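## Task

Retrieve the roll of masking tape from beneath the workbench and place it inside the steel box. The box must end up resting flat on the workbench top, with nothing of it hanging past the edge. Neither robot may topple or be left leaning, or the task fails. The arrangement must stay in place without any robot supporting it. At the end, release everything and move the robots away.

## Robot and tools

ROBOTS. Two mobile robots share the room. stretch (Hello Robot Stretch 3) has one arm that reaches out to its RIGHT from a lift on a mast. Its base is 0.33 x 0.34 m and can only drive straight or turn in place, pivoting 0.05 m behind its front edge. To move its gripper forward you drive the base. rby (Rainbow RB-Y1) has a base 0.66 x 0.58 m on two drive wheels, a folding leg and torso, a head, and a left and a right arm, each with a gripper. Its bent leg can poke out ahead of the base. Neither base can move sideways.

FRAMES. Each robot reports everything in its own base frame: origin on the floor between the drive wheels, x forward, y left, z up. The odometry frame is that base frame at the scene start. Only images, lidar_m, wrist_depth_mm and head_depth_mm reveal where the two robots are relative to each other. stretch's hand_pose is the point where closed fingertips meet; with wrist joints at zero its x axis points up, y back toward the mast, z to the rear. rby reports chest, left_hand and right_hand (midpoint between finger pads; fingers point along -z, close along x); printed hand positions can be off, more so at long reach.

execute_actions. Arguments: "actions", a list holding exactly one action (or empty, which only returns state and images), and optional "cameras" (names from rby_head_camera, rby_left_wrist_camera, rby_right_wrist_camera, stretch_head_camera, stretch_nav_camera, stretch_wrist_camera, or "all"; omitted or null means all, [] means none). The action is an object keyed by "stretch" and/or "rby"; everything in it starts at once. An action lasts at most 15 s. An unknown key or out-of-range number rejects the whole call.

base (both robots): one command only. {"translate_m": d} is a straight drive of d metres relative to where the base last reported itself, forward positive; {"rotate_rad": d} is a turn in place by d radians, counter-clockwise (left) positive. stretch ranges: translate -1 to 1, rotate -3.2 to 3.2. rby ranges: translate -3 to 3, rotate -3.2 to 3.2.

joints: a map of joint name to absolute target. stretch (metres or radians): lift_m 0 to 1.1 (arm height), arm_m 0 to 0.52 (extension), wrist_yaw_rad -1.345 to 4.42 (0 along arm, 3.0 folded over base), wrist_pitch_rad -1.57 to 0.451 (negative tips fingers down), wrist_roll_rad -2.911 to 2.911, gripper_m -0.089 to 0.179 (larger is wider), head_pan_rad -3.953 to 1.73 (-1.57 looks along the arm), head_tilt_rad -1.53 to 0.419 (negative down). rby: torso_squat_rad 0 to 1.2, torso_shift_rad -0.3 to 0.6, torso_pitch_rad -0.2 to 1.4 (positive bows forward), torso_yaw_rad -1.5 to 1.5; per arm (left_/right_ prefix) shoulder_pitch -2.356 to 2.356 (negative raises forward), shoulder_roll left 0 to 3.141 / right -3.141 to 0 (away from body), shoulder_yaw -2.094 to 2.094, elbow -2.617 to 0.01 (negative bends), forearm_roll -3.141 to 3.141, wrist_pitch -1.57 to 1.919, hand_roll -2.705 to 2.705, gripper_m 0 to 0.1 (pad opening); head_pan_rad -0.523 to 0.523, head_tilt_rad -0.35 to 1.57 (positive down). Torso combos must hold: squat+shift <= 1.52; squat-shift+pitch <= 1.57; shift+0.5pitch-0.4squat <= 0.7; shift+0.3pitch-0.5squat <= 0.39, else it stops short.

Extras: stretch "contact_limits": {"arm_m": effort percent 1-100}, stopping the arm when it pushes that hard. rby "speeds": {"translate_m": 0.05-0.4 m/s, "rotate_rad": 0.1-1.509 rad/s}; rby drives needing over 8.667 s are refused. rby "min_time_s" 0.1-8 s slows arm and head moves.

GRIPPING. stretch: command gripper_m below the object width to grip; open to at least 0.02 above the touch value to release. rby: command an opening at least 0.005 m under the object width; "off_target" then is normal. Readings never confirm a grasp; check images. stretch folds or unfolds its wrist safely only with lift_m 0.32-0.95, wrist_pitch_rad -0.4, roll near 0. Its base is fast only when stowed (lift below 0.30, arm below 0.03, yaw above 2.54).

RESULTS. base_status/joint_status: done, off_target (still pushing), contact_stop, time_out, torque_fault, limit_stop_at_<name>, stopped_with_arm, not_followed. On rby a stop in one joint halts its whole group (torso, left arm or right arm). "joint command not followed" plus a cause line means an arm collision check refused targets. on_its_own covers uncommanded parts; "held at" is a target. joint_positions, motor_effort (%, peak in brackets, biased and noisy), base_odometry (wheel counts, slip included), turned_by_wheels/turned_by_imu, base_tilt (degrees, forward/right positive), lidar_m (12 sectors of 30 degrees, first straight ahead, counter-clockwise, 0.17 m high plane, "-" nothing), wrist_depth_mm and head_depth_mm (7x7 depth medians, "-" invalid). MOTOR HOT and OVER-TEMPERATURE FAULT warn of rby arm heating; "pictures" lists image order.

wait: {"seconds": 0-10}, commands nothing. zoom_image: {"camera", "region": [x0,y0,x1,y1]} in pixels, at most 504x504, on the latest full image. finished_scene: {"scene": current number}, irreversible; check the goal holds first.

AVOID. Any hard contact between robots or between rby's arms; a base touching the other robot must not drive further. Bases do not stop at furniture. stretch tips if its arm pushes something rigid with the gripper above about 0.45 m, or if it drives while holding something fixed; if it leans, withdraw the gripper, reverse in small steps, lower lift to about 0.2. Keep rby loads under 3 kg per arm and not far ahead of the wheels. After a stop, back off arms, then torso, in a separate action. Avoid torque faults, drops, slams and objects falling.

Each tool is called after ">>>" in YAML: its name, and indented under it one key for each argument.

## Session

>>> execute_actions:
  actions: []

Scene clock: 0.00 s.
stretch.base_odometry: x=+0.000 y=+0.000 heading=+0.000 (m, m, rad; stretch's odometry frame)
stretch.turned_by_wheels: +0.000 (rad since the last result)
stretch.turned_by_imu: +0.000 (rad since the last result)
stretch.base_tilt: forward=-0.6 right=+0.4 (deg)
stretch.lidar_m: 2.43 3.10 3.10 2.57 2.01 1.98 1.88 0.78 1.41 1.11 1.23 2.61
stretch.head_depth_mm: 2113 2648 2665 2706 2687 2671 2182 / 2119 2843 2868 2902 2846 2711 2193 / 2092 3014 3115 3157 2826 2806 2198 / 2087 3198 3378 3415 3369 2995 2212 / 2074 3224 3724 3782 3802 3233 2212 / 2067 3220 - - - 3289 2225 / 2067 3195 - - - 3306 2232
stretch.base_status: not commanded
stretch.joint_positions: lift_m=+0.420 arm_m=+0.003 wrist_yaw_rad=+3.044 wrist_pitch_rad=-0.360 wrist_roll_rad=+0.018 gripper_m=+0.037 head_pan_rad=-0.004 head_tilt_rad=-0.008
stretch.joint_status: not commanded
stretch.motor_effort: left_wheel=+0 right_wheel=-1 lift_m=+36 arm_m=-1 wrist_yaw_rad=+1 wrist_pitch_rad=+7 wrist_roll_rad=+0 gripper_m=+0 head_pan_rad=-1 head_tilt_rad=+1 (%)
stretch.hand_pose: x=+0.0013 y=+0.0823 z=+0.4459 quat_wxyz=(+0.161, +0.707, +0.091, +0.683) (m; stretch's base frame)
stretch.wrist_depth_mm: - - - - - - - / - - - - - - - / - - - - - - - / - - - - - - - / 908 882 913 871 896 877 879 / 734 724 - 726 748 712 725 / 611 623 - 603 585 606 616
rby.base_odometry: x=+0.000 y=+0.000 heading=+0.000 (m, m, rad; rby's odometry frame)
rby.base_status: not commanded
rby.joint_positions: torso_squat_rad=+0.350 torso_shift_rad=+0.000 torso_pitch_rad=+0.001 torso_yaw_rad=-0.001 left_shoulder_pitch_rad=-0.023 left_shoulder_roll_rad=+0.039 left_shoulder_yaw_rad=-0.022 left_elbow_rad=-0.252 left_forearm_roll_rad=+0.044 left_wrist_pitch_rad=+0.040 left_hand_roll_rad=-0.048 left_gripper_m=+0.099 right_shoulder_pitch_rad=-0.043 right_shoulder_roll_rad=-0.016 right_shoulder_yaw_rad=+0.003 right_elbow_rad=-0.170 right_forearm_roll_rad=-0.007 right_wrist_pitch_rad=+0.026 right_hand_roll_rad=-0.055 right_gripper_m=+0.101 head_pan_rad=-0.001 head_tilt_rad=+0.401
rby.joint_status: not commanded
rby.chest: x=-0.2276 y=+0.0009 z=+1.2474 quat_wxyz=(+1.000, -0.001, +0.000, +0.000) (m; rby's base frame)
rby.left_hand: x=-0.0980 y=+0.2458 z=+0.5731 quat_wxyz=(+0.993, +0.017, -0.116, -0.019) (m; rby's base frame)
rby.right_hand: x=-0.1203 y=-0.2309 z=+0.5698 quat_wxyz=(+0.996, -0.005, -0.092, -0.022) (m; rby's base frame)
pictures: rby_head_camera, rby_left_wrist_camera, rby_right_wrist_camera, stretch_head_camera (sideways: a quarter turn clockwise sets it upright), stretch_nav_camera (sideways: a quarter turn counterclockwise sets it upright), stretch_wrist_camera
camera_calibration (this result's frames):
rby_head_camera: T_world_to_cam=[[0.0168636, -0.999143, 0.0378137, -0.0560696], [-0.424999, -0.0413954, -0.904247, 1.2832], [0.905037, -0.000821885, -0.425333, 0.749574], [0, 0, 0, 1]] pos_world=[-0.132087, -0.0022868, 1.48127]
rby_left_wrist_camera: T_world_to_cam=[[0.981011, -0.0433782, 0.189039, 0.00396874], [-0.155789, -0.75681, 0.634798, -0.168335], [0.11553, -0.652194, -0.749197, 0.685438], [0, 0, 0, 1]] pos_world=[-0.109307, 0.319813, 0.619637]
rby_right_wrist_camera: T_world_to_cam=[[-0.978478, 0.0664464, -0.195359, 0.0112132], [-0.0645796, 0.800571, 0.595748, -0.130433], [0.195984, 0.595543, -0.77905, 0.690278], [0, 0, 0, 1]] pos_world=[-0.132735, -0.307415, 0.617657]
stretch_head_camera: T_world_to_cam=[[-0.0421661, 0.0323218, -0.998588, 1.32415], [-0.0234239, 0.99917, 0.0333298, -0.0383648], [0.998836, 0.0247962, -0.041374, 0.00782083], [0, 0, 0, 1]] pos_world=[0.047124, -0.00466, 1.32388]
stretch_nav_camera: T_world_to_cam=[[-0.00233268, 0.00931567, 0.999954, -1.2575], [-0.00807529, -0.999924, 0.00929656, 0.0426661], [0.999965, -0.00805323, 0.00240773, -0.0464515], [0, 0, 0, 1]] pos_world=[0.0438611, 0.0540032, 1.25715]
stretch_wrist_camera: T_world_to_cam=[[0.989548, -0.134105, -0.0530243, 0.0326107], [-0.112614, -0.488947, -0.865014, 0.464214], [0.0900763, 0.861944, -0.498938, 0.319028], [0, 0, 0, 1]] pos_world=[-0.00872968, -0.0436346, 0.562456]
Images, in order (width x height): rby_head_camera 896x504, rby_left_wrist_camera 644x364, rby_right_wrist_camera 644x364, stretch_head_camera 896x504, stretch_nav_camera 672x504, stretch_wrist_camera 644x364.

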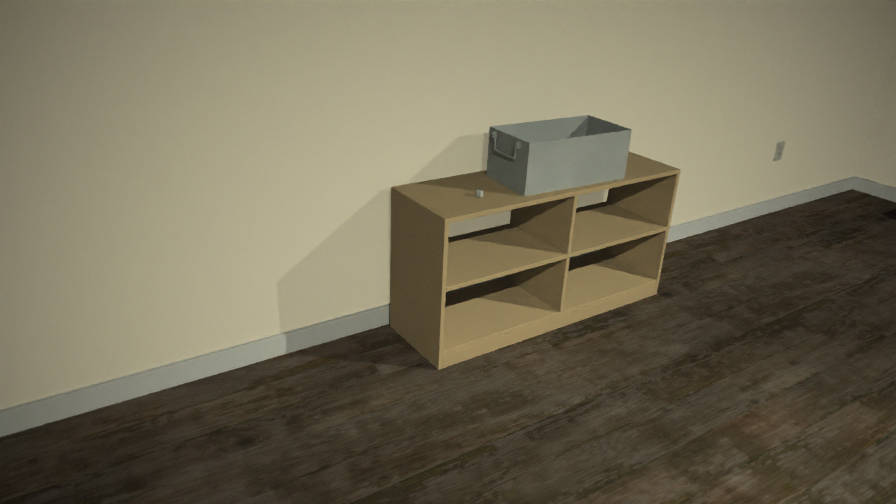

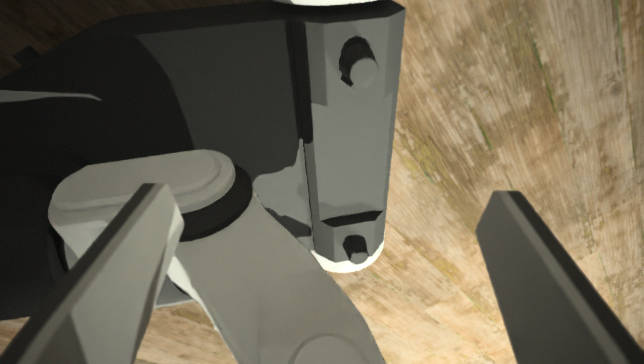

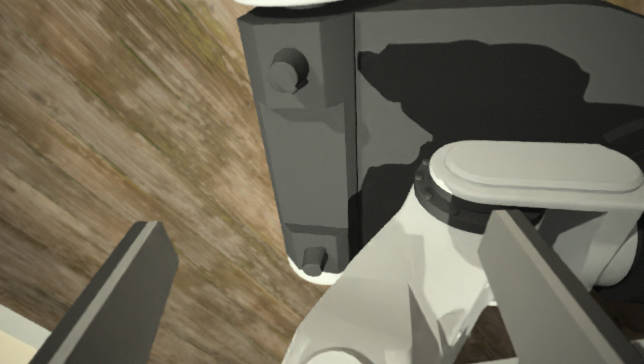

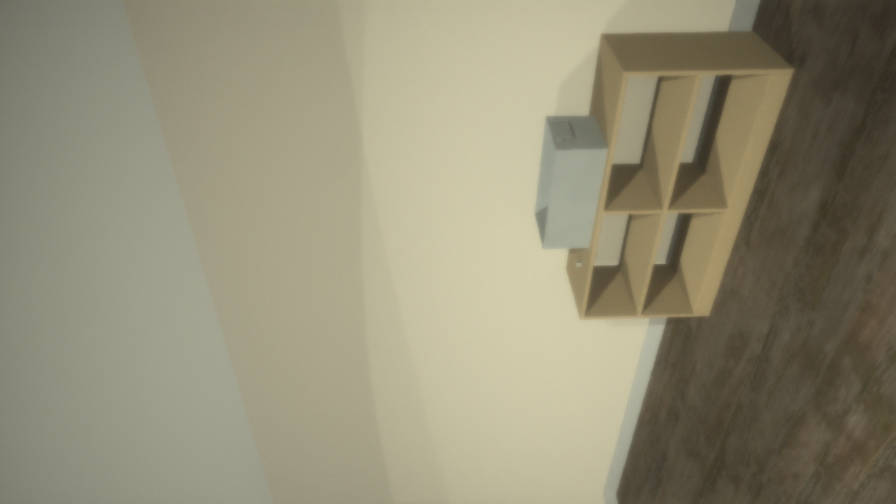

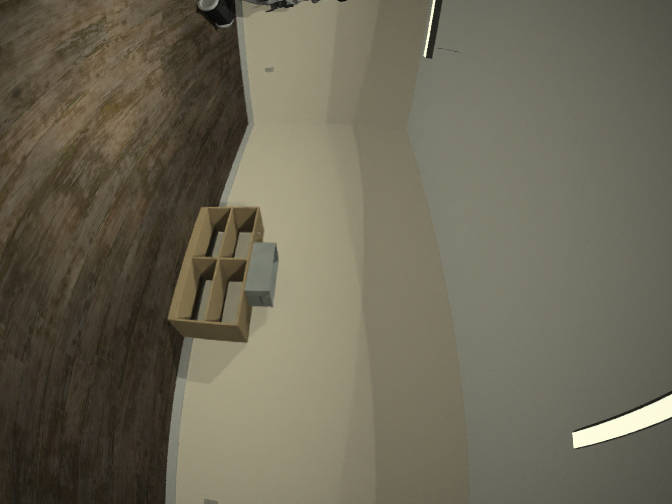

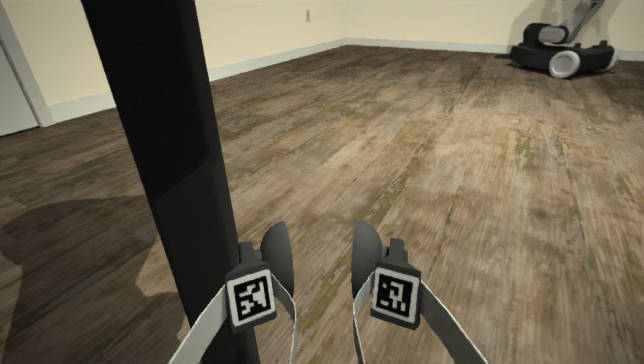

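>>> execute_actions:
  actions:
    - {"stretch":{"joints":{"head_pan_rad":-2.0,"head_tilt_rad":-0.8}},"rby":{"base":{"rotate_rad":-0.504}}}
  cameras: ["stretch_head_camera","stretch_nav_camera","rby_head_camera"]

>>> execute_actions:
  actions:
    - {"rby":{"base":{"translate_m":1.98},"joints":{"torso_pitch_rad":0.3,"torso_shift_rad":0.2,"torso_squat_rad":0.7,"left_gripper_m":0.06,"right_gripper_m":0.06,"left_shoulder_pitch_rad":-0.52,"left_shoulder_roll_rad":1.1,"left_shoulder_yaw_rad":0,"left_elbow_rad":-1.0,"left_forearm_roll_rad":2.36,"left_wrist_pitch_rad":1.6,"left_hand_roll_rad":1.3,"right_shoulder_pitch_rad":-0.5,"right_shoulder_roll_rad":-1.12,"right_shoulder_yaw_rad":0,"right_elbow_rad":-1.0,"right_forearm_roll_rad":-2.36,"right_wrist_pitch_rad":1.6,"right_hand_roll_rad":-1.3}}}
  cameras: []

>>> execute_actions:
  actions:
    - {"rby":{"base":{"rotate_rad":1.09}}}
  cameras: ["rby_head_camera"]

Scene clock: 9.13 s.
stretch.base_odometry: x=+0.000 y=+0.000 heading=+0.000 (m, m, rad; stretch's odometry frame)
stretch.turned_by_wheels: +0.000 (rad since the last result)
stretch.turned_by_imu: -0.001 (rad since the last result)
stretch.base_tilt: forward=-0.5 right=+0.4 (deg)
stretch.lidar_m: 2.43 3.22 3.16 2.58 2.01 1.99 1.88 0.78 1.41 1.11 1.23 2.61
stretch.head_depth_mm: 1230 977 816 1170 1461 1293 1144 / 1252 987 825 1183 1508 1298 1155 / 1282 998 859 1192 1507 1307 1193 / 1311 1010 867 1230 1513 1317 1180 / 1342 1021 1340 1269 1491 1321 1181 / 1370 1030 1362 1280 1500 1325 1170 / 1390 1045 1369 1326 1539 1333 1173
stretch.base_status: not commanded
stretch.joint_positions: lift_m=+0.420 arm_m=+0.003 wrist_yaw_rad=+3.044 wrist_pitch_rad=-0.360 wrist_roll_rad=+0.018 gripper_m=+0.037 head_pan_rad=-1.993 head_tilt_rad=-0.790
stretch.joint_status: all done
stretch.motor_effort: left_wheel=-1(1) right_wheel=-1(1) lift_m=+35(36) arm_m=-1(1) wrist_yaw_rad=+0(1) wrist_pitch_rad=+7(7) wrist_roll_rad=+0(0) gripper_m=+0(1) head_pan_rad=-4(36) head_tilt_rad=-4(29) (%)
stretch.hand_pose: x=+0.0013 y=+0.0823 z=+0.4459 quat_wxyz=(+0.161, +0.707, +0.091, +0.683) (m; stretch's base frame)
stretch.wrist_depth_mm: - - - - - - - / - - - - - - - / - - - - - - - / - - - - - - - / 895 896 946 875 880 880 890 / 735 742 - 724 742 712 698 / 609 605 - 613 582 606 619
rby.base_odometry: x=+0.000 y=+0.000 heading=-0.504 (m, m, rad; rby's odometry frame)
rby.base_status: done
rby.joint_positions: torso_squat_rad=+0.350 torso_shift_rad=+0.000 torso_pitch_rad=+0.001 torso_yaw_rad=-0.001 left_shoulder_pitch_rad=-0.023 left_shoulder_roll_rad=+0.039 left_shoulder_yaw_rad=-0.022 left_elbow_rad=-0.252 left_forearm_roll_rad=+0.044 left_wrist_pitch_rad=+0.040 left_hand_roll_rad=-0.048 left_gripper_m=+0.099 right_shoulder_pitch_rad=-0.043 right_shoulder_roll_rad=-0.016 right_shoulder_yaw_rad=+0.003 right_elbow_rad=-0.170 right_forearm_roll_rad=-0.007 right_wrist_pitch_rad=+0.026 right_hand_roll_rad=-0.055 right_gripper_m=+0.101 head_pan_rad=-0.001 head_tilt_rad=+0.401
rby.joint_status: not commanded
rby.chest: x=-0.2276 y=+0.0009 z=+1.2474 quat_wxyz=(+1.000, -0.001, +0.000, +0.000) (m; rby's base frame)
rby.left_hand: x=-0.0980 y=+0.2458 z=+0.5731 quat_wxyz=(+0.993, +0.017, -0.116, -0.019) (m; rby's base frame)
rby.right_hand: x=-0.1203 y=-0.2309 z=+0.5698 quat_wxyz=(+0.996, -0.005, -0.092, -0.022) (m; rby's base frame)
pictures: rby_head_camera, stretch_head_camera (sideways: a quarter turn clockwise sets it upright), stretch_nav_camera (sideways: a quarter turn counterclockwise sets it upright)
camera_calibration (this result's frames):
rby_head_camera: T_world_to_cam=[[0.0168636, -0.999142, 0.037821, -0.0560705], [-0.424999, -0.041402, -0.904247, 1.2832], [0.905037, -0.000825009, -0.425332, 0.749574], [0, 0, 0, 1]] pos_world=[-0.132087, -0.00227678, 1.48127]
stretch_head_camera: T_world_to_cam=[[0.329917, 0.656408, -0.678442, 0.904189], [0.909871, -0.412634, 0.0432255, -0.0569], [-0.251574, -0.631555, -0.733381, 0.91595], [0, 0, 0, 1]] pos_world=[-0.0161063, -0.0385228, 1.28764]
stretch_nav_camera: T_world_to_cam=[[-0.279525, -0.64535, 0.710908, -0.878583], [-0.913842, 0.405965, 0.00921052, 0.0483132], [-0.294548, -0.647083, -0.703225, 0.879725], [0, 0, 0, 1]] pos_world=[0.0576858, -0.017352, 1.24279]
Images, in order (width x height): rby_head_camera 896x504, stretch_head_camera 896x504, stretch_nav_camera 672x504.

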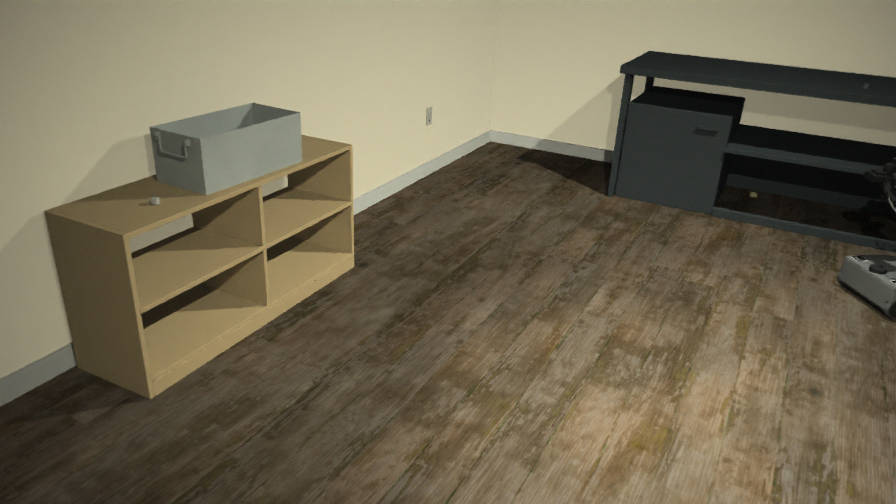

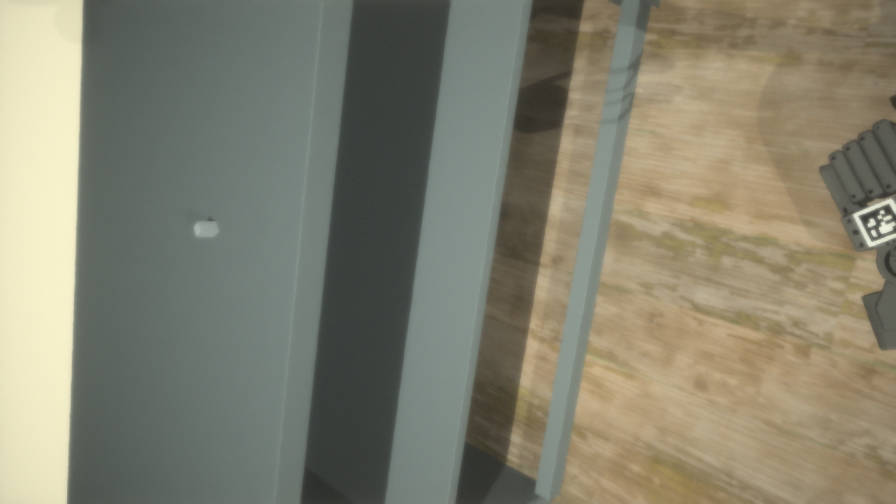

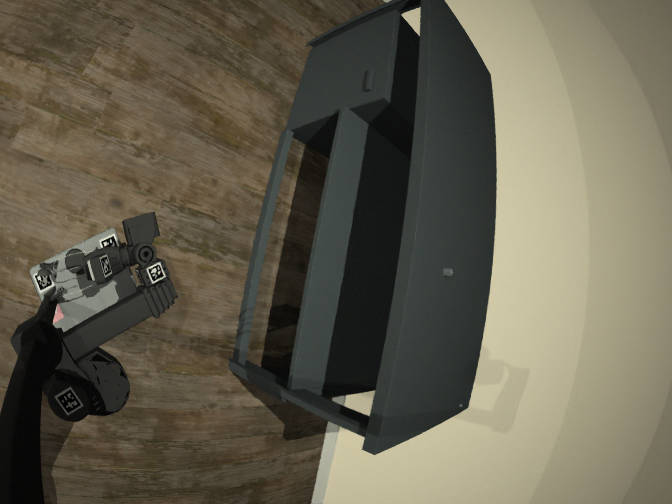

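Scene clock: 15.43 s.
stretch.base_odometry: x=+0.000 y=+0.000 heading=+0.000 (m, m, rad; stretch's odometry frame)
stretch.turned_by_wheels: +0.000 (rad since the last result)
stretch.turned_by_imu: -0.002 (rad since the last result)
stretch.base_tilt: forward=-0.5 right=+0.3 (deg)
stretch.lidar_m: 1.82 1.85 4.34 2.56 2.01 1.99 1.89 0.77 1.41 1.12 1.23 2.61
stretch.head_depth_mm: 1232 978 819 1173 1460 1294 1145 / 1257 990 824 1183 1502 1302 1151 / 1277 997 860 1191 1512 1306 1192 / 1313 1007 870 1227 1523 1311 1180 / 1338 1019 1341 1273 1493 1319 1181 / 1361 1031 1358 1280 1509 1325 1169 / 1393 1040 1371 1331 1531 1330 1177
stretch.base_status: not commanded
stretch.joint_positions: lift_m=+0.420 arm_m=+0.003 wrist_yaw_rad=+3.044 wrist_pitch_rad=-0.360 wrist_roll_rad=+0.018 gripper_m=+0.037 head_pan_rad=-1.993 head_tilt_rad=-0.790
stretch.joint_status: not commanded
stretch.motor_effort: left_wheel=-1(1) right_wheel=-1(1) lift_m=+36(37) arm_m=-1(1) wrist_yaw_rad=+1(1) wrist_pitch_rad=+7(8) wrist_roll_rad=+0(0) gripper_m=+0(0) head_pan_rad=-4(3) head_tilt_rad=-3(4) (%)
stretch.hand_pose: x=+0.0013 y=+0.0823 z=+0.4459 quat_wxyz=(+0.161, +0.707, +0.091, +0.683) (m; stretch's base frame)
stretch.wrist_depth_mm: - - - - - - - / - - - - - - - / - - - - - - - / - - - - - - - / 918 912 926 883 866 884 880 / 721 730 - 730 743 723 709 / 613 619 - 611 593 608 601
rby.base_odometry: x=+1.734 y=-0.956 heading=-0.504 (m, m, rad; rby's odometry frame)
rby.base_status: done
rby.joint_positions: torso_squat_rad=+0.700 torso_shift_rad=+0.200 torso_pitch_rad=+0.300 torso_yaw_rad=-0.001 left_shoulder_pitch_rad=-0.520 left_shoulder_roll_rad=+1.100 left_shoulder_yaw_rad=+0.000 left_elbow_rad=-1.000 left_forearm_roll_rad=+2.360 left_wrist_pitch_rad=+1.600 left_hand_roll_rad=+1.300 left_gripper_m=+0.060 right_shoulder_pitch_rad=-0.500 right_shoulder_roll_rad=-1.120 right_shoulder_yaw_rad=+0.000 right_elbow_rad=-1.000 right_forearm_roll_rad=-2.360 right_wrist_pitch_rad=+1.600 right_hand_roll_rad=-1.300 right_gripper_m=+0.060 head_pan_rad=-0.001 head_tilt_rad=+0.401
rby.joint_status: all done
rby.chest: x=-0.0302 y=+0.0008 z=+1.1008 quat_wxyz=(+0.989, -0.001, +0.149, +0.000) (m; rby's base frame)
rby.left_hand: x=+0.3815 y=+0.3453 z=+0.9590 quat_wxyz=(+0.534, -0.513, +0.323, +0.590) (m; rby's base frame)
rby.right_hand: x=+0.3764 y=-0.3531 z=+0.9567 quat_wxyz=(+0.534, +0.503, +0.317, -0.601) (m; rby's base frame)
pictures: none
No camera images: the call's "cameras" was empty. Leave "cameras" out to get every camera's image.

Scene clock: 18.73 s.
stretch.base_odometry: x=+0.000 y=+0.000 heading=+0.000 (m, m, rad; stretch's odometry frame)
stretch.turned_by_wheels: +0.000 (rad since the last result)
stretch.turned_by_imu: -0.001 (rad since the last result)
stretch.base_tilt: forward=-0.5 right=+0.4 (deg)
stretch.lidar_m: 1.86 1.67 4.32 2.58 2.01 1.98 1.89 0.77 1.41 1.12 1.23 2.61
stretch.head_depth_mm: 1229 977 816 1170 1457 1293 1147 / 1251 990 827 1181 1498 1301 1150 / 1279 998 859 1190 1509 1308 1191 / 1314 1007 869 1226 1516 1314 1175 / 1344 1023 1341 1267 1495 1321 1181 / 1365 1029 1354 1278 1497 1327 1169 / 1392 1045 1374 1326 1535 1337 1171
stretch.base_status: not commanded
stretch.joint_positions: lift_m=+0.420 arm_m=+0.003 wrist_yaw_rad=+3.044 wrist_pitch_rad=-0.360 wrist_roll_rad=+0.018 gripper_m=+0.037 head_pan_rad=-1.993 head_tilt_rad=-0.790
stretch.joint_status: not commanded
stretch.motor_effort: left_wheel=-1(1) right_wheel=-1(1) lift_m=+36(36) arm_m=-1(1) wrist_yaw_rad=+0(1) wrist_pitch_rad=+7(7) wrist_roll_rad=+0(0) gripper_m=+0(0) head_pan_rad=-4(4) head_tilt_rad=-3(3) (%)
stretch.hand_pose: x=+0.0013 y=+0.0823 z=+0.4459 quat_wxyz=(+0.161, +0.707, +0.091, +0.683) (m; stretch's base frame)
stretch.wrist_depth_mm: - - - - - - - / - - - - - - - / - - - - - - - / - - - - - - - / 897 881 932 893 906 853 893 / 732 731 - 716 744 728 698 / 612 615 - 615 570 617 611
rby.base_odometry: x=+1.733 y=-0.956 heading=+0.585 (m, m, rad; rby's odometry frame)
rby.base_status: done
rby.joint_positions: torso_squat_rad=+0.700 torso_shift_rad=+0.200 torso_pitch_rad=+0.300 torso_yaw_rad=-0.001 left_shoulder_pitch_rad=-0.520 left_shoulder_roll_rad=+1.100 left_shoulder_yaw_rad=+0.000 left_elbow_rad=-1.000 left_forearm_roll_rad=+2.360 left_wrist_pitch_rad=+1.600 left_hand_roll_rad=+1.300 left_gripper_m=+0.060 right_shoulder_pitch_rad=-0.500 right_shoulder_roll_rad=-1.120 right_shoulder_yaw_rad=+0.000 right_elbow_rad=-1.000 right_forearm_roll_rad=-2.360 right_wrist_pitch_rad=+1.600 right_hand_roll_rad=-1.300 right_gripper_m=+0.060 head_pan_rad=-0.001 head_tilt_rad=+0.401
rby.joint_status: not commanded
rby.chest: x=-0.0302 y=+0.0008 z=+1.1008 quat_wxyz=(+0.989, -0.001, +0.149, +0.000) (m; rby's base frame)
rby.left_hand: x=+0.3814 y=+0.3453 z=+0.9590 quat_wxyz=(+0.534, -0.513, +0.323, +0.590) (m; rby's base frame)
rby.right_hand: x=+0.3764 y=-0.3531 z=+0.9567 quat_wxyz=(+0.534, +0.503, +0.317, -0.601) (m; rby's base frame)
pictures: rby_head_camera
camera_calibration (this result's frames):
rby_head_camera: T_world_to_cam=[[0.027079, -0.999149, 0.0311097, -0.04631], [-0.672939, -0.0412336, -0.738548, 1.04472], [0.739202, -0.000935858, -0.673483, 0.77669], [0, 0, 0, 1]] pos_world=[0.130155, -0.0024662, 1.2961]
Images, in order (width x height): rby_head_camera 896x504.

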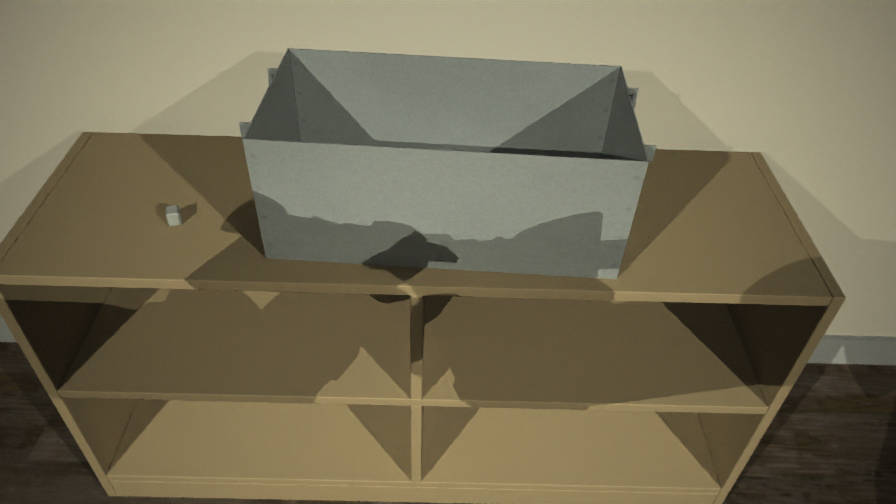

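>>> execute_actions:
  actions:
    - {"stretch":{"base":{"rotate_rad":-1.243},"joints":{"wrist_yaw_rad":0,"gripper_m":0.14}},"rby":{"joints":{"torso_squat_rad":1.09,"torso_shift_rad":0.28,"head_tilt_rad":0.6}}}
  cameras: []

>>> execute_actions:
  actions:
    - {"stretch":{"base":{"translate_m":0.757},"joints":{"lift_m":0.17}},"rby":{"base":{"translate_m":0.57},"speeds":{"translate_m":0.12}}}
  cameras: ["rby_left_wrist_camera","rby_right_wrist_camera"]

>>> execute_actions:
  actions:
    - {"stretch":{"base":{"rotate_rad":0.588}}}
  cameras: ["stretch_wrist_camera"]

Scene clock: 29.67 s.
stretch.base_odometry: x=+0.000 y=+0.000 heading=-1.243 (m, m, rad; stretch's odometry frame)
stretch.turned_by_wheels: -1.243 (rad since the last result)
stretch.turned_by_imu: -1.243 (rad since the last result)
stretch.base_tilt: forward=-0.6 right=+0.3 (deg)
stretch.lidar_m: 1.12 2.61 2.44 1.68 4.34 3.15 2.15 1.99 2.04 0.78 0.84 1.28
stretch.head_depth_mm: 1835 2064 2153 1760 1491 1293 1143 / 1930 2198 2160 1772 1499 1299 1151 / 2034 2319 2182 1790 1506 1305 1193 / 2165 2475 2196 1789 1514 1313 1199 / 2174 2429 2225 1809 1525 1324 1167 / 1918 2113 2166 1813 1535 1323 1164 / 1719 1865 2035 1829 1539 1310 1177
stretch.base_status: done
stretch.joint_positions: lift_m=+0.420 arm_m=+0.003 wrist_yaw_rad=+0.002 wrist_pitch_rad=-0.360 wrist_roll_rad=+0.018 gripper_m=+0.140 head_pan_rad=-1.993 head_tilt_rad=-0.790
stretch.joint_status: all done
stretch.motor_effort: left_wheel=+1(5) right_wheel=-4(9) lift_m=+36(36) arm_m=-1(1) wrist_yaw_rad=-1(2) wrist_pitch_rad=+7(7) wrist_roll_rad=+0(0) gripper_m=+0(85) head_pan_rad=-4(4) head_tilt_rad=-3(3) (%)
stretch.hand_pose: x=-0.0212 y=-0.3793 z=+0.4458 quat_wxyz=(+0.690, +0.126, -0.701, -0.128) (m; stretch's base frame)
stretch.wrist_depth_mm: 925 937 - - - - - / 647 570 - - - - - / 460 866 - - - - - / - - - - - - - / 876 930 807 869 883 945 857 / 726 - 693 708 711 - 730 / 575 598 612 625 612 589 610
rby.base_odometry: x=+1.733 y=-0.956 heading=+0.585 (m, m, rad; rby's odometry frame)
rby.base_status: not commanded
rby.joint_positions: torso_squat_rad=+1.090 torso_shift_rad=+0.280 torso_pitch_rad=+0.300 torso_yaw_rad=-0.001 left_shoulder_pitch_rad=-0.520 left_shoulder_roll_rad=+1.100 left_shoulder_yaw_rad=+0.000 left_elbow_rad=-1.000 left_forearm_roll_rad=+2.360 left_wrist_pitch_rad=+1.600 left_hand_roll_rad=+1.300 left_gripper_m=+0.060 right_shoulder_pitch_rad=-0.500 right_shoulder_roll_rad=-1.120 right_shoulder_yaw_rad=+0.000 right_elbow_rad=-1.000 right_forearm_roll_rad=-2.360 right_wrist_pitch_rad=+1.600 right_hand_roll_rad=-1.300 right_gripper_m=+0.060 head_pan_rad=-0.001 head_tilt_rad=+0.600
rby.joint_status: all done
rby.chest: x=-0.0471 y=+0.0006 z=+0.8872 quat_wxyz=(+0.989, -0.001, +0.149, +0.000) (m; rby's base frame)
rby.left_hand: x=+0.3645 y=+0.3451 z=+0.7454 quat_wxyz=(+0.534, -0.513, +0.323, +0.590) (m; rby's base frame)
rby.right_hand: x=+0.3594 y=-0.3532 z=+0.7432 quat_wxyz=(+0.534, +0.503, +0.317, -0.601) (m; rby's base frame)
pictures: none
No camera images: the call's "cameras" was empty. Leave "cameras" out to get every camera's image.

Scene clock: 38.43 s.
stretch.base_odometry: x=+0.244 y=-0.717 heading=-1.243 (m, m, rad; stretch's odometry frame)
stretch.turned_by_wheels: +0.000 (rad since the last result)
stretch.turned_by_imu: -0.001 (rad since the last result)
stretch.base_tilt: forward=-0.5 right=+0.4 (deg)
stretch.lidar_m: 0.42 0.85 2.02 2.02 4.78 4.10 2.78 2.61 0.94 1.04 0.97 0.38
stretch.head_depth_mm: 2402 2603 2138 1753 1491 1296 1144 / 2481 987 1152 1639 1497 1296 1147 / 2116 998 802 1189 1451 1307 1153 / 1758 1007 786 680 1033 1283 1175 / 1518 1022 792 649 952 913 1145 / 1348 1027 799 651 551 869 807 / 1198 1043 803 656 553 495 784
stretch.base_status: done
stretch.joint_positions: lift_m=+0.170 arm_m=+0.003 wrist_yaw_rad=+0.002 wrist_pitch_rad=-0.361 wrist_roll_rad=+0.018 gripper_m=+0.140 head_pan_rad=-1.993 head_tilt_rad=-0.790
stretch.joint_status: all done
stretch.motor_effort: left_wheel=+1(6) right_wheel=-4(5) lift_m=+32(32) arm_m=-1(1) wrist_yaw_rad=-1(0) wrist_pitch_rad=+7(8) wrist_roll_rad=+0(0) gripper_m=+0(1) head_pan_rad=-4(3) head_tilt_rad=-3(3) (%)
stretch.hand_pose: x=-0.0212 y=-0.3792 z=+0.1958 quat_wxyz=(+0.690, +0.127, -0.701, -0.128) (m; stretch's base frame)
stretch.wrist_depth_mm: 560 647 753 899 855 682 574 / 598 672 804 989 908 728 587 / 626 710 837 887 863 741 630 / 623 629 631 636 626 628 584 / 494 511 486 490 483 441 480 / 407 - 403 396 346 - 396 / 345 327 341 280 322 322 336
rby.base_odometry: x=+2.208 y=-0.641 heading=+0.586 (m, m, rad; rby's odometry frame)
rby.base_status: done
rby.joint_positions: torso_squat_rad=+1.090 torso_shift_rad=+0.280 torso_pitch_rad=+0.300 torso_yaw_rad=-0.001 left_shoulder_pitch_rad=-0.520 left_shoulder_roll_rad=+1.100 left_shoulder_yaw_rad=+0.000 left_elbow_rad=-1.000 left_forearm_roll_rad=+2.360 left_wrist_pitch_rad=+1.600 left_hand_roll_rad=+1.300 left_gripper_m=+0.060 right_shoulder_pitch_rad=-0.500 right_shoulder_roll_rad=-1.120 right_shoulder_yaw_rad=+0.000 right_elbow_rad=-1.000 right_forearm_roll_rad=-2.360 right_wrist_pitch_rad=+1.600 right_hand_roll_rad=-1.300 right_gripper_m=+0.060 head_pan_rad=-0.001 head_tilt_rad=+0.600
rby.joint_status: not commanded
rby.chest: x=-0.0471 y=+0.0006 z=+0.8872 quat_wxyz=(+0.989, -0.001, +0.149, +0.000) (m; rby's base frame)
rby.left_hand: x=+0.3645 y=+0.3452 z=+0.7454 quat_wxyz=(+0.534, -0.513, +0.323, +0.590) (m; rby's base frame)
rby.right_hand: x=+0.3594 y=-0.3533 z=+0.7431 quat_wxyz=(+0.534, +0.503, +0.317, -0.601) (m; rby's base frame)
pictures: rby_left_wrist_camera, rby_right_wrist_camera
camera_calibration (this result's frames):
rby_left_wrist_camera: T_world_to_cam=[[0.108768, 0.259756, -0.959529, 0.591448], [0.535549, 0.797886, 0.276704, -0.65217], [0.83747, -0.543972, -0.0523277, 0.00597374], [0, 0, 0, 1]] pos_world=[0.279936, 0.369975, 0.748282]
rby_right_wrist_camera: T_world_to_cam=[[-0.0510786, 0.327573, 0.943444, -0.564775], [0.601017, -0.744379, 0.290995, -0.663274], [0.797602, 0.58189, -0.158855, 0.122233], [0, 0, 0, 1]] pos_world=[0.272298, -0.379849, 0.745261]
Images, in order (width x height): rby_left_wrist_camera 644x364, rby_right_wrist_camera 644x364.

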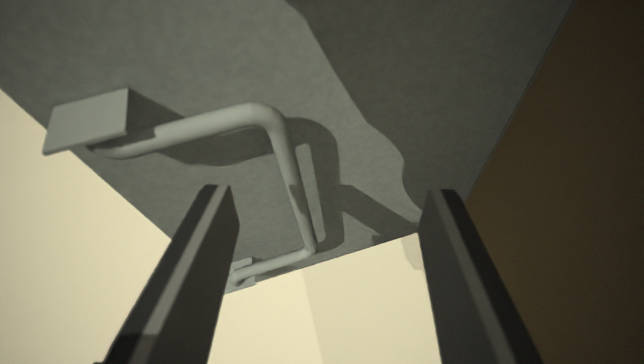

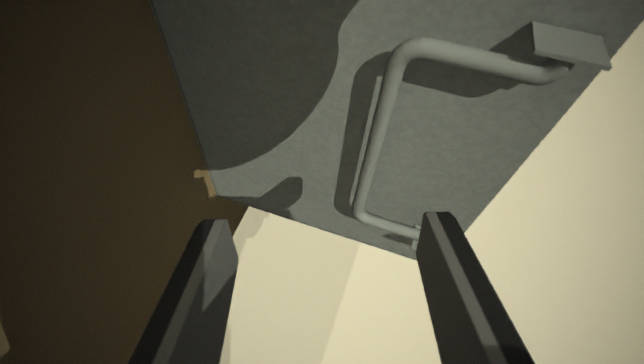

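Scene clock: 40.30 s.
stretch.base_odometry: x=+0.244 y=-0.717 heading=-0.655 (m, m, rad; stretch's odometry frame)
stretch.turned_by_wheels: +0.588 (rad since the last result)
stretch.turned_by_imu: +0.587 (rad since the last result)
stretch.base_tilt: forward=-0.5 right=+0.4 (deg)
stretch.lidar_m: 1.99 2.05 2.03 4.76 3.76 2.72 2.61 0.94 1.01 0.83 0.38 0.45
stretch.head_depth_mm: 1155 978 765 631 934 1222 1147 / 1105 989 772 635 572 919 1148 / 1043 998 778 638 552 892 1146 / 998 1010 784 643 545 861 1129 / 955 1016 790 647 547 834 1071 / 921 991 798 650 551 501 808 / 883 962 806 655 553 487 796
stretch.base_status: done
stretch.joint_positions: lift_m=+0.170 arm_m=+0.003 wrist_yaw_rad=+0.001 wrist_pitch_rad=-0.361 wrist_roll_rad=+0.018 gripper_m=+0.140 head_pan_rad=-1.993 head_tilt_rad=-0.790
stretch.joint_status: not commanded
stretch.motor_effort: left_wheel=-3(5) right_wheel=+2(7) lift_m=+32(31) arm_m=-1(1) wrist_yaw_rad=-1(0) wrist_pitch_rad=+8(7) wrist_roll_rad=+0(0) gripper_m=-1(1) head_pan_rad=-4(4) head_tilt_rad=-3(3) (%)
stretch.hand_pose: x=-0.0212 y=-0.3792 z=+0.1958 quat_wxyz=(+0.690, +0.127, -0.701, -0.128) (m; stretch's base frame)
stretch.wrist_depth_mm: 293 436 646 661 680 691 684 / 295 434 701 705 708 745 747 / 289 429 748 758 786 779 809 / 291 427 626 633 631 609 611 / 286 386 486 488 480 509 482 / 284 - 399 397 397 - 397 / 268 331 338 338 337 323 336
rby.base_odometry: x=+2.208 y=-0.641 heading=+0.586 (m, m, rad; rby's odometry frame)
rby.base_status: not commanded
rby.joint_positions: torso_squat_rad=+1.090 torso_shift_rad=+0.280 torso_pitch_rad=+0.300 torso_yaw_rad=-0.001 left_shoulder_pitch_rad=-0.520 left_shoulder_roll_rad=+1.100 left_shoulder_yaw_rad=+0.000 left_elbow_rad=-1.000 left_forearm_roll_rad=+2.360 left_wrist_pitch_rad=+1.600 left_hand_roll_rad=+1.300 left_gripper_m=+0.060 right_shoulder_pitch_rad=-0.500 right_shoulder_roll_rad=-1.120 right_shoulder_yaw_rad=+0.000 right_elbow_rad=-1.000 right_forearm_roll_rad=-2.360 right_wrist_pitch_rad=+1.600 right_hand_roll_rad=-1.300 right_gripper_m=+0.060 head_pan_rad=-0.001 head_tilt_rad=+0.600
rby.joint_status: not commanded
rby.chest: x=-0.0471 y=+0.0006 z=+0.8872 quat_wxyz=(+0.989, -0.001, +0.149, +0.000) (m; rby's base frame)
rby.left_hand: x=+0.3645 y=+0.3452 z=+0.7454 quat_wxyz=(+0.534, -0.513, +0.323, +0.590) (m; rby's base frame)
rby.right_hand: x=+0.3594 y=-0.3533 z=+0.7431 quat_wxyz=(+0.534, +0.503, +0.317, -0.601) (m; rby's base frame)
pictures: stretch_wrist_camera
camera_calibration (this result's frames):
stretch_wrist_camera: T_world_to_cam=[[-0.997954, 0.0357862, -0.0529913, 0.00198779], [0.0637829, 0.49849, -0.864546, 0.397852], [-0.00452315, -0.866156, -0.499753, -0.0630665], [0, 0, 0, 1]] pos_world=[-0.0236777, -0.253022, 0.312549]
Images, in order (width x height): stretch_wrist_camera 644x364.

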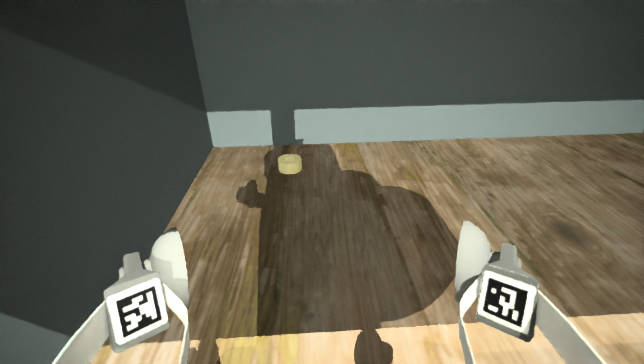

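>>> execute_actions:
  actions:
    - {"stretch":{"base":{"translate_m":0.058},"joints":{"arm_m":0.36,"gripper_m":0.11,"lift_m":0.1}},"rby":{"base":{"translate_m":0.02},"min_time_s":2,"joints":{"torso_yaw_rad":-0.04,"torso_squat_rad":1.03,"left_shoulder_roll_rad":0.94,"right_shoulder_roll_rad":-0.97,"left_forearm_roll_rad":2.33,"right_forearm_roll_rad":-2.33,"right_shoulder_pitch_rad":-0.52}}}
  cameras: ["rby_left_wrist_camera","rby_right_wrist_camera","stretch_wrist_camera"]

Scene clock: 48.67 s.
stretch.base_odometry: x=+0.290 y=-0.752 heading=-0.655 (m, m, rad; stretch's odometry frame)
stretch.turned_by_wheels: +0.000 (rad since the last result)
stretch.turned_by_imu: -0.002 (rad since the last result)
stretch.base_tilt: forward=-0.5 right=+0.4 (deg)
stretch.lidar_m: 1.93 2.00 2.01 4.76 3.86 2.78 2.67 1.00 1.01 0.58 0.35 0.45
stretch.head_depth_mm: 1156 975 766 629 936 1225 1138 / 1101 988 772 633 567 922 1144 / 1051 998 778 639 552 893 1149 / 998 1005 784 643 545 860 1114 / 958 1014 791 647 547 835 1080 / 918 989 798 651 549 498 810 / 882 964 806 657 553 487 770
stretch.base_status: done
stretch.joint_positions: lift_m=+0.100 arm_m=+0.360 wrist_yaw_rad=+0.001 wrist_pitch_rad=-0.362 wrist_roll_rad=+0.018 gripper_m=+0.110 head_pan_rad=-1.993 head_tilt_rad=-0.790
stretch.joint_status: all done
stretch.motor_effort: left_wheel=-3(5) right_wheel=+2(7) lift_m=+31(32) arm_m=+5(4) wrist_yaw_rad=-1(0) wrist_pitch_rad=+7(8) wrist_roll_rad=+0(0) gripper_m=-1(84) head_pan_rad=-4(4) head_tilt_rad=-4(3) (%)
stretch.hand_pose: x=-0.0213 y=-0.7357 z=+0.1257 quat_wxyz=(+0.690, +0.127, -0.701, -0.128) (m; stretch's base frame)
stretch.wrist_depth_mm: 230 316 326 334 334 341 350 / 226 336 359 365 368 368 382 / 225 331 381 392 400 403 416 / 222 329 424 429 427 439 446 / 222 320 379 370 371 369 369 / 219 291 309 307 305 311 302 / 218 253 260 259 258 250 258
rby.base_odometry: x=+2.225 y=-0.630 heading=+0.586 (m, m, rad; rby's odometry frame)
rby.base_status: done
rby.joint_positions: torso_squat_rad=+1.030 torso_shift_rad=+0.280 torso_pitch_rad=+0.300 torso_yaw_rad=-0.039 left_shoulder_pitch_rad=-0.520 left_shoulder_roll_rad=+0.943 left_shoulder_yaw_rad=+0.002 left_elbow_rad=-0.999 left_forearm_roll_rad=+2.331 left_wrist_pitch_rad=+1.600 left_hand_roll_rad=+1.300 left_gripper_m=+0.060 right_shoulder_pitch_rad=-0.520 right_shoulder_roll_rad=-0.970 right_shoulder_yaw_rad=+0.000 right_elbow_rad=-1.000 right_forearm_roll_rad=-2.330 right_wrist_pitch_rad=+1.600 right_hand_roll_rad=-1.300 right_gripper_m=+0.060 head_pan_rad=-0.001 head_tilt_rad=+0.600
rby.joint_status: all done
rby.chest: x=-0.0371 y=+0.0009 z=+0.9225 quat_wxyz=(+0.989, -0.004, +0.149, -0.020) (m; rby's base frame)
rby.left_hand: x=+0.3813 y=+0.2826 z=+0.7454 quat_wxyz=(+0.512, -0.526, +0.389, +0.557) (m; rby's base frame)
rby.right_hand: x=+0.3587 y=-0.3241 z=+0.7567 quat_wxyz=(+0.504, +0.527, +0.352, -0.586) (m; rby's base frame)
pictures: rby_left_wrist_camera, rby_right_wrist_camera, stretch_wrist_camera
camera_calibration (this result's frames):
rby_left_wrist_camera: T_world_to_cam=[[0.0863115, 0.120233, -0.988987, 0.675807], [0.597564, 0.788053, 0.147956, -0.536149], [0.797163, -0.603753, -0.00382874, -0.0459754], [0, 0, 0, 1]] pos_world=[0.298703, 0.313501, 0.747514]
rby_right_wrist_camera: T_world_to_cam=[[-0.0380393, 0.224938, 0.97363, -0.647976], [0.604249, -0.770845, 0.201696, -0.587197], [0.795887, 0.595987, -0.106596, 0.0736499], [0, 0, 0, 1]] pos_world=[0.271548, -0.350778, 0.757175]
stretch_wrist_camera: T_world_to_cam=[[-0.997933, 0.036399, -0.0529679, 0.0113442], [0.064072, 0.498991, -0.864235, 0.515285], [-0.00502684, -0.865842, -0.500292, -0.406647], [0, 0, 0, 1]] pos_world=[-0.0237387, -0.609627, 0.242486]
Images, in order (width x height): rby_left_wrist_camera 644x364, rby_right_wrist_camera 644x364, stretch_wrist_camera 644x364.

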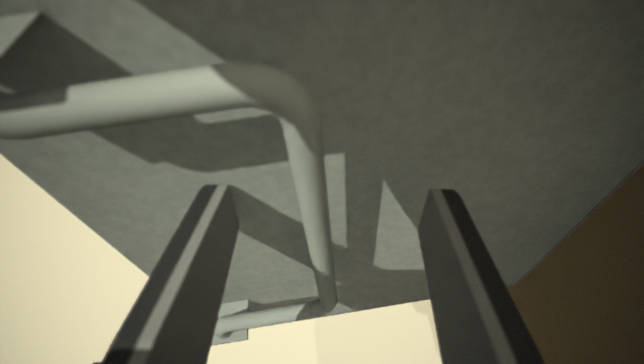

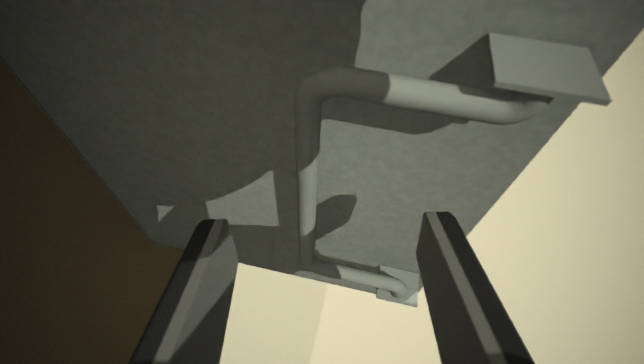

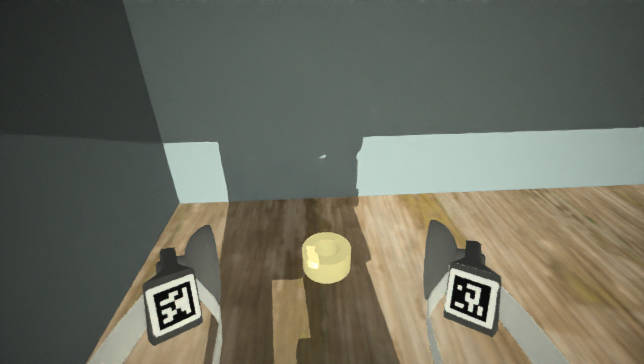

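>>> execute_actions:
  actions:
    - {"stretch":{"joints":{"lift_m":0.02,"wrist_pitch_rad":-0.4}},"rby":{"joints":{"right_shoulder_roll_rad":-0.9}}}
  cameras: ["stretch_wrist_camera","rby_right_wrist_camera","rby_left_wrist_camera"]

Scene clock: 64.23 s.
stretch.base_odometry: x=+0.290 y=-0.752 heading=-0.655 (m, m, rad; stretch's odometry frame)
stretch.turned_by_wheels: +0.000 (rad since the last result)
stretch.turned_by_imu: -0.001 (rad since the last result)
stretch.base_tilt: forward=-0.5 right=+0.4 (deg)
stretch.lidar_m: 1.93 2.00 2.01 4.77 3.88 2.78 2.67 0.99 1.01 0.58 0.35 0.45
stretch.head_depth_mm: 1154 974 768 630 930 1227 1141 / 1100 983 773 633 569 923 1149 / 1047 998 779 638 553 890 1146 / 998 1008 784 642 544 858 1114 / 955 1018 792 647 547 830 1078 / 918 988 798 650 550 499 810 / 879 962 803 655 553 487 769
stretch.base_status: not commanded
stretch.joint_positions: lift_m=+0.020 arm_m=+0.360 wrist_yaw_rad=+0.001 wrist_pitch_rad=-0.416 wrist_roll_rad=+0.018 gripper_m=+0.110 head_pan_rad=-1.993 head_tilt_rad=-0.790
stretch.joint_status: all done
stretch.motor_effort: left_wheel=-3(3) right_wheel=+3(2) lift_m=+31(30) arm_m=+5(5) wrist_yaw_rad=+0(1) wrist_pitch_rad=+7(9) wrist_roll_rad=+0(0) gripper_m=-1(1) head_pan_rad=-4(3) head_tilt_rad=-4(3) (%)
stretch.hand_pose: x=-0.0213 y=-0.7293 z=+0.0334 quat_wxyz=(+0.686, +0.145, -0.698, -0.147) (m; stretch's base frame)
stretch.wrist_depth_mm: 229 315 326 333 343 341 350 / 227 333 355 367 372 378 387 / 224 332 373 372 371 370 368 / 224 281 282 263 280 278 276 / 212 227 226 225 224 222 224 / 190 189 187 187 186 190 185 / 162 157 161 160 160 155 157
rby.base_odometry: x=+2.225 y=-0.630 heading=+0.586 (m, m, rad; rby's odometry frame)
rby.base_status: not commanded
rby.joint_positions: torso_squat_rad=+1.030 torso_shift_rad=+0.280 torso_pitch_rad=+0.300 torso_yaw_rad=-0.039 left_shoulder_pitch_rad=-0.520 left_shoulder_roll_rad=+0.943 left_shoulder_yaw_rad=+0.002 left_elbow_rad=-0.999 left_forearm_roll_rad=+2.331 left_wrist_pitch_rad=+1.600 left_hand_roll_rad=+1.300 left_gripper_m=+0.060 right_shoulder_pitch_rad=-0.520 right_shoulder_roll_rad=-0.900 right_shoulder_yaw_rad=+0.000 right_elbow_rad=-1.000 right_forearm_roll_rad=-2.330 right_wrist_pitch_rad=+1.600 right_hand_roll_rad=-1.300 right_gripper_m=+0.060 head_pan_rad=-0.001 head_tilt_rad=+0.600
rby.joint_status: all done
rby.chest: x=-0.0371 y=+0.0009 z=+0.9225 quat_wxyz=(+0.989, -0.004, +0.149, -0.020) (m; rby's base frame)
rby.left_hand: x=+0.3812 y=+0.2826 z=+0.7454 quat_wxyz=(+0.512, -0.526, +0.389, +0.557) (m; rby's base frame)
rby.right_hand: x=+0.3575 y=-0.3019 z=+0.7467 quat_wxyz=(+0.488, +0.539, +0.378, -0.573) (m; rby's base frame)
pictures: rby_left_wrist_camera, rby_right_wrist_camera, stretch_wrist_camera
camera_calibration (this result's frames):
rby_left_wrist_camera: T_world_to_cam=[[0.0862989, 0.120289, -0.988981, 0.675776], [0.597567, 0.788043, 0.147993, -0.536143], [0.797161, -0.603754, -0.00387365, -0.0459204], [0, 0, 0, 1]] pos_world=[0.298669, 0.31349, 0.747497]
rby_right_wrist_camera: T_world_to_cam=[[-0.0312906, 0.157513, 0.987021, -0.676001], [0.616174, -0.774495, 0.143131, -0.52904], [0.786988, 0.612655, -0.0728207, 0.0432849], [0, 0, 0, 1]] pos_world=[0.270764, -0.329779, 0.746102]
stretch_wrist_camera: T_world_to_cam=[[-0.997933, 0.0392498, -0.0508747, 0.0082129], [0.0640538, 0.544956, -0.836015, 0.464859], [-0.00508892, -0.837546, -0.546344, -0.42508], [0, 0, 0, 1]] pos_world=[-0.0237433, -0.609674, 0.156807]
Images, in order (width x height): rby_left_wrist_camera 644x364, rby_right_wrist_camera 644x364, stretch_wrist_camera 644x364.

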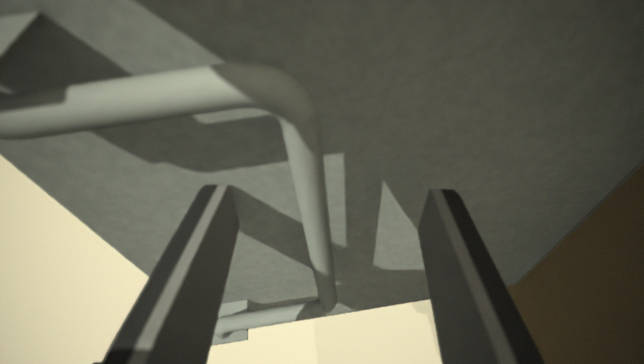

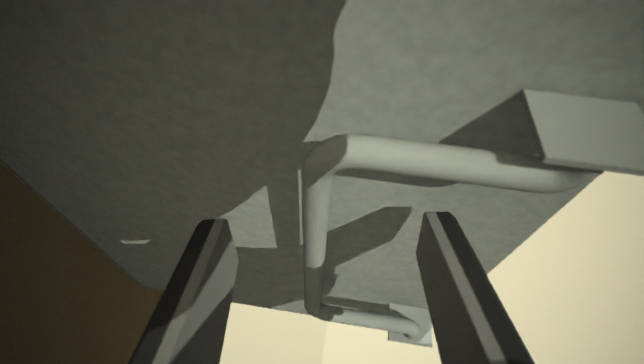

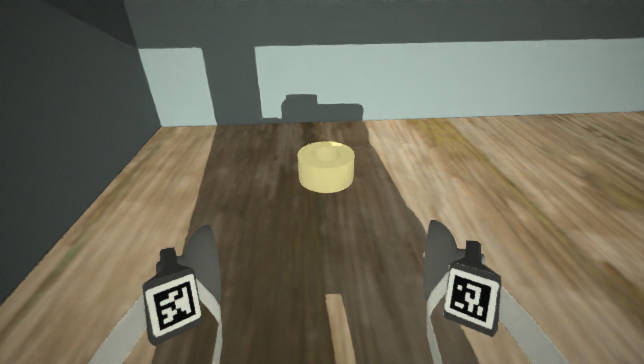

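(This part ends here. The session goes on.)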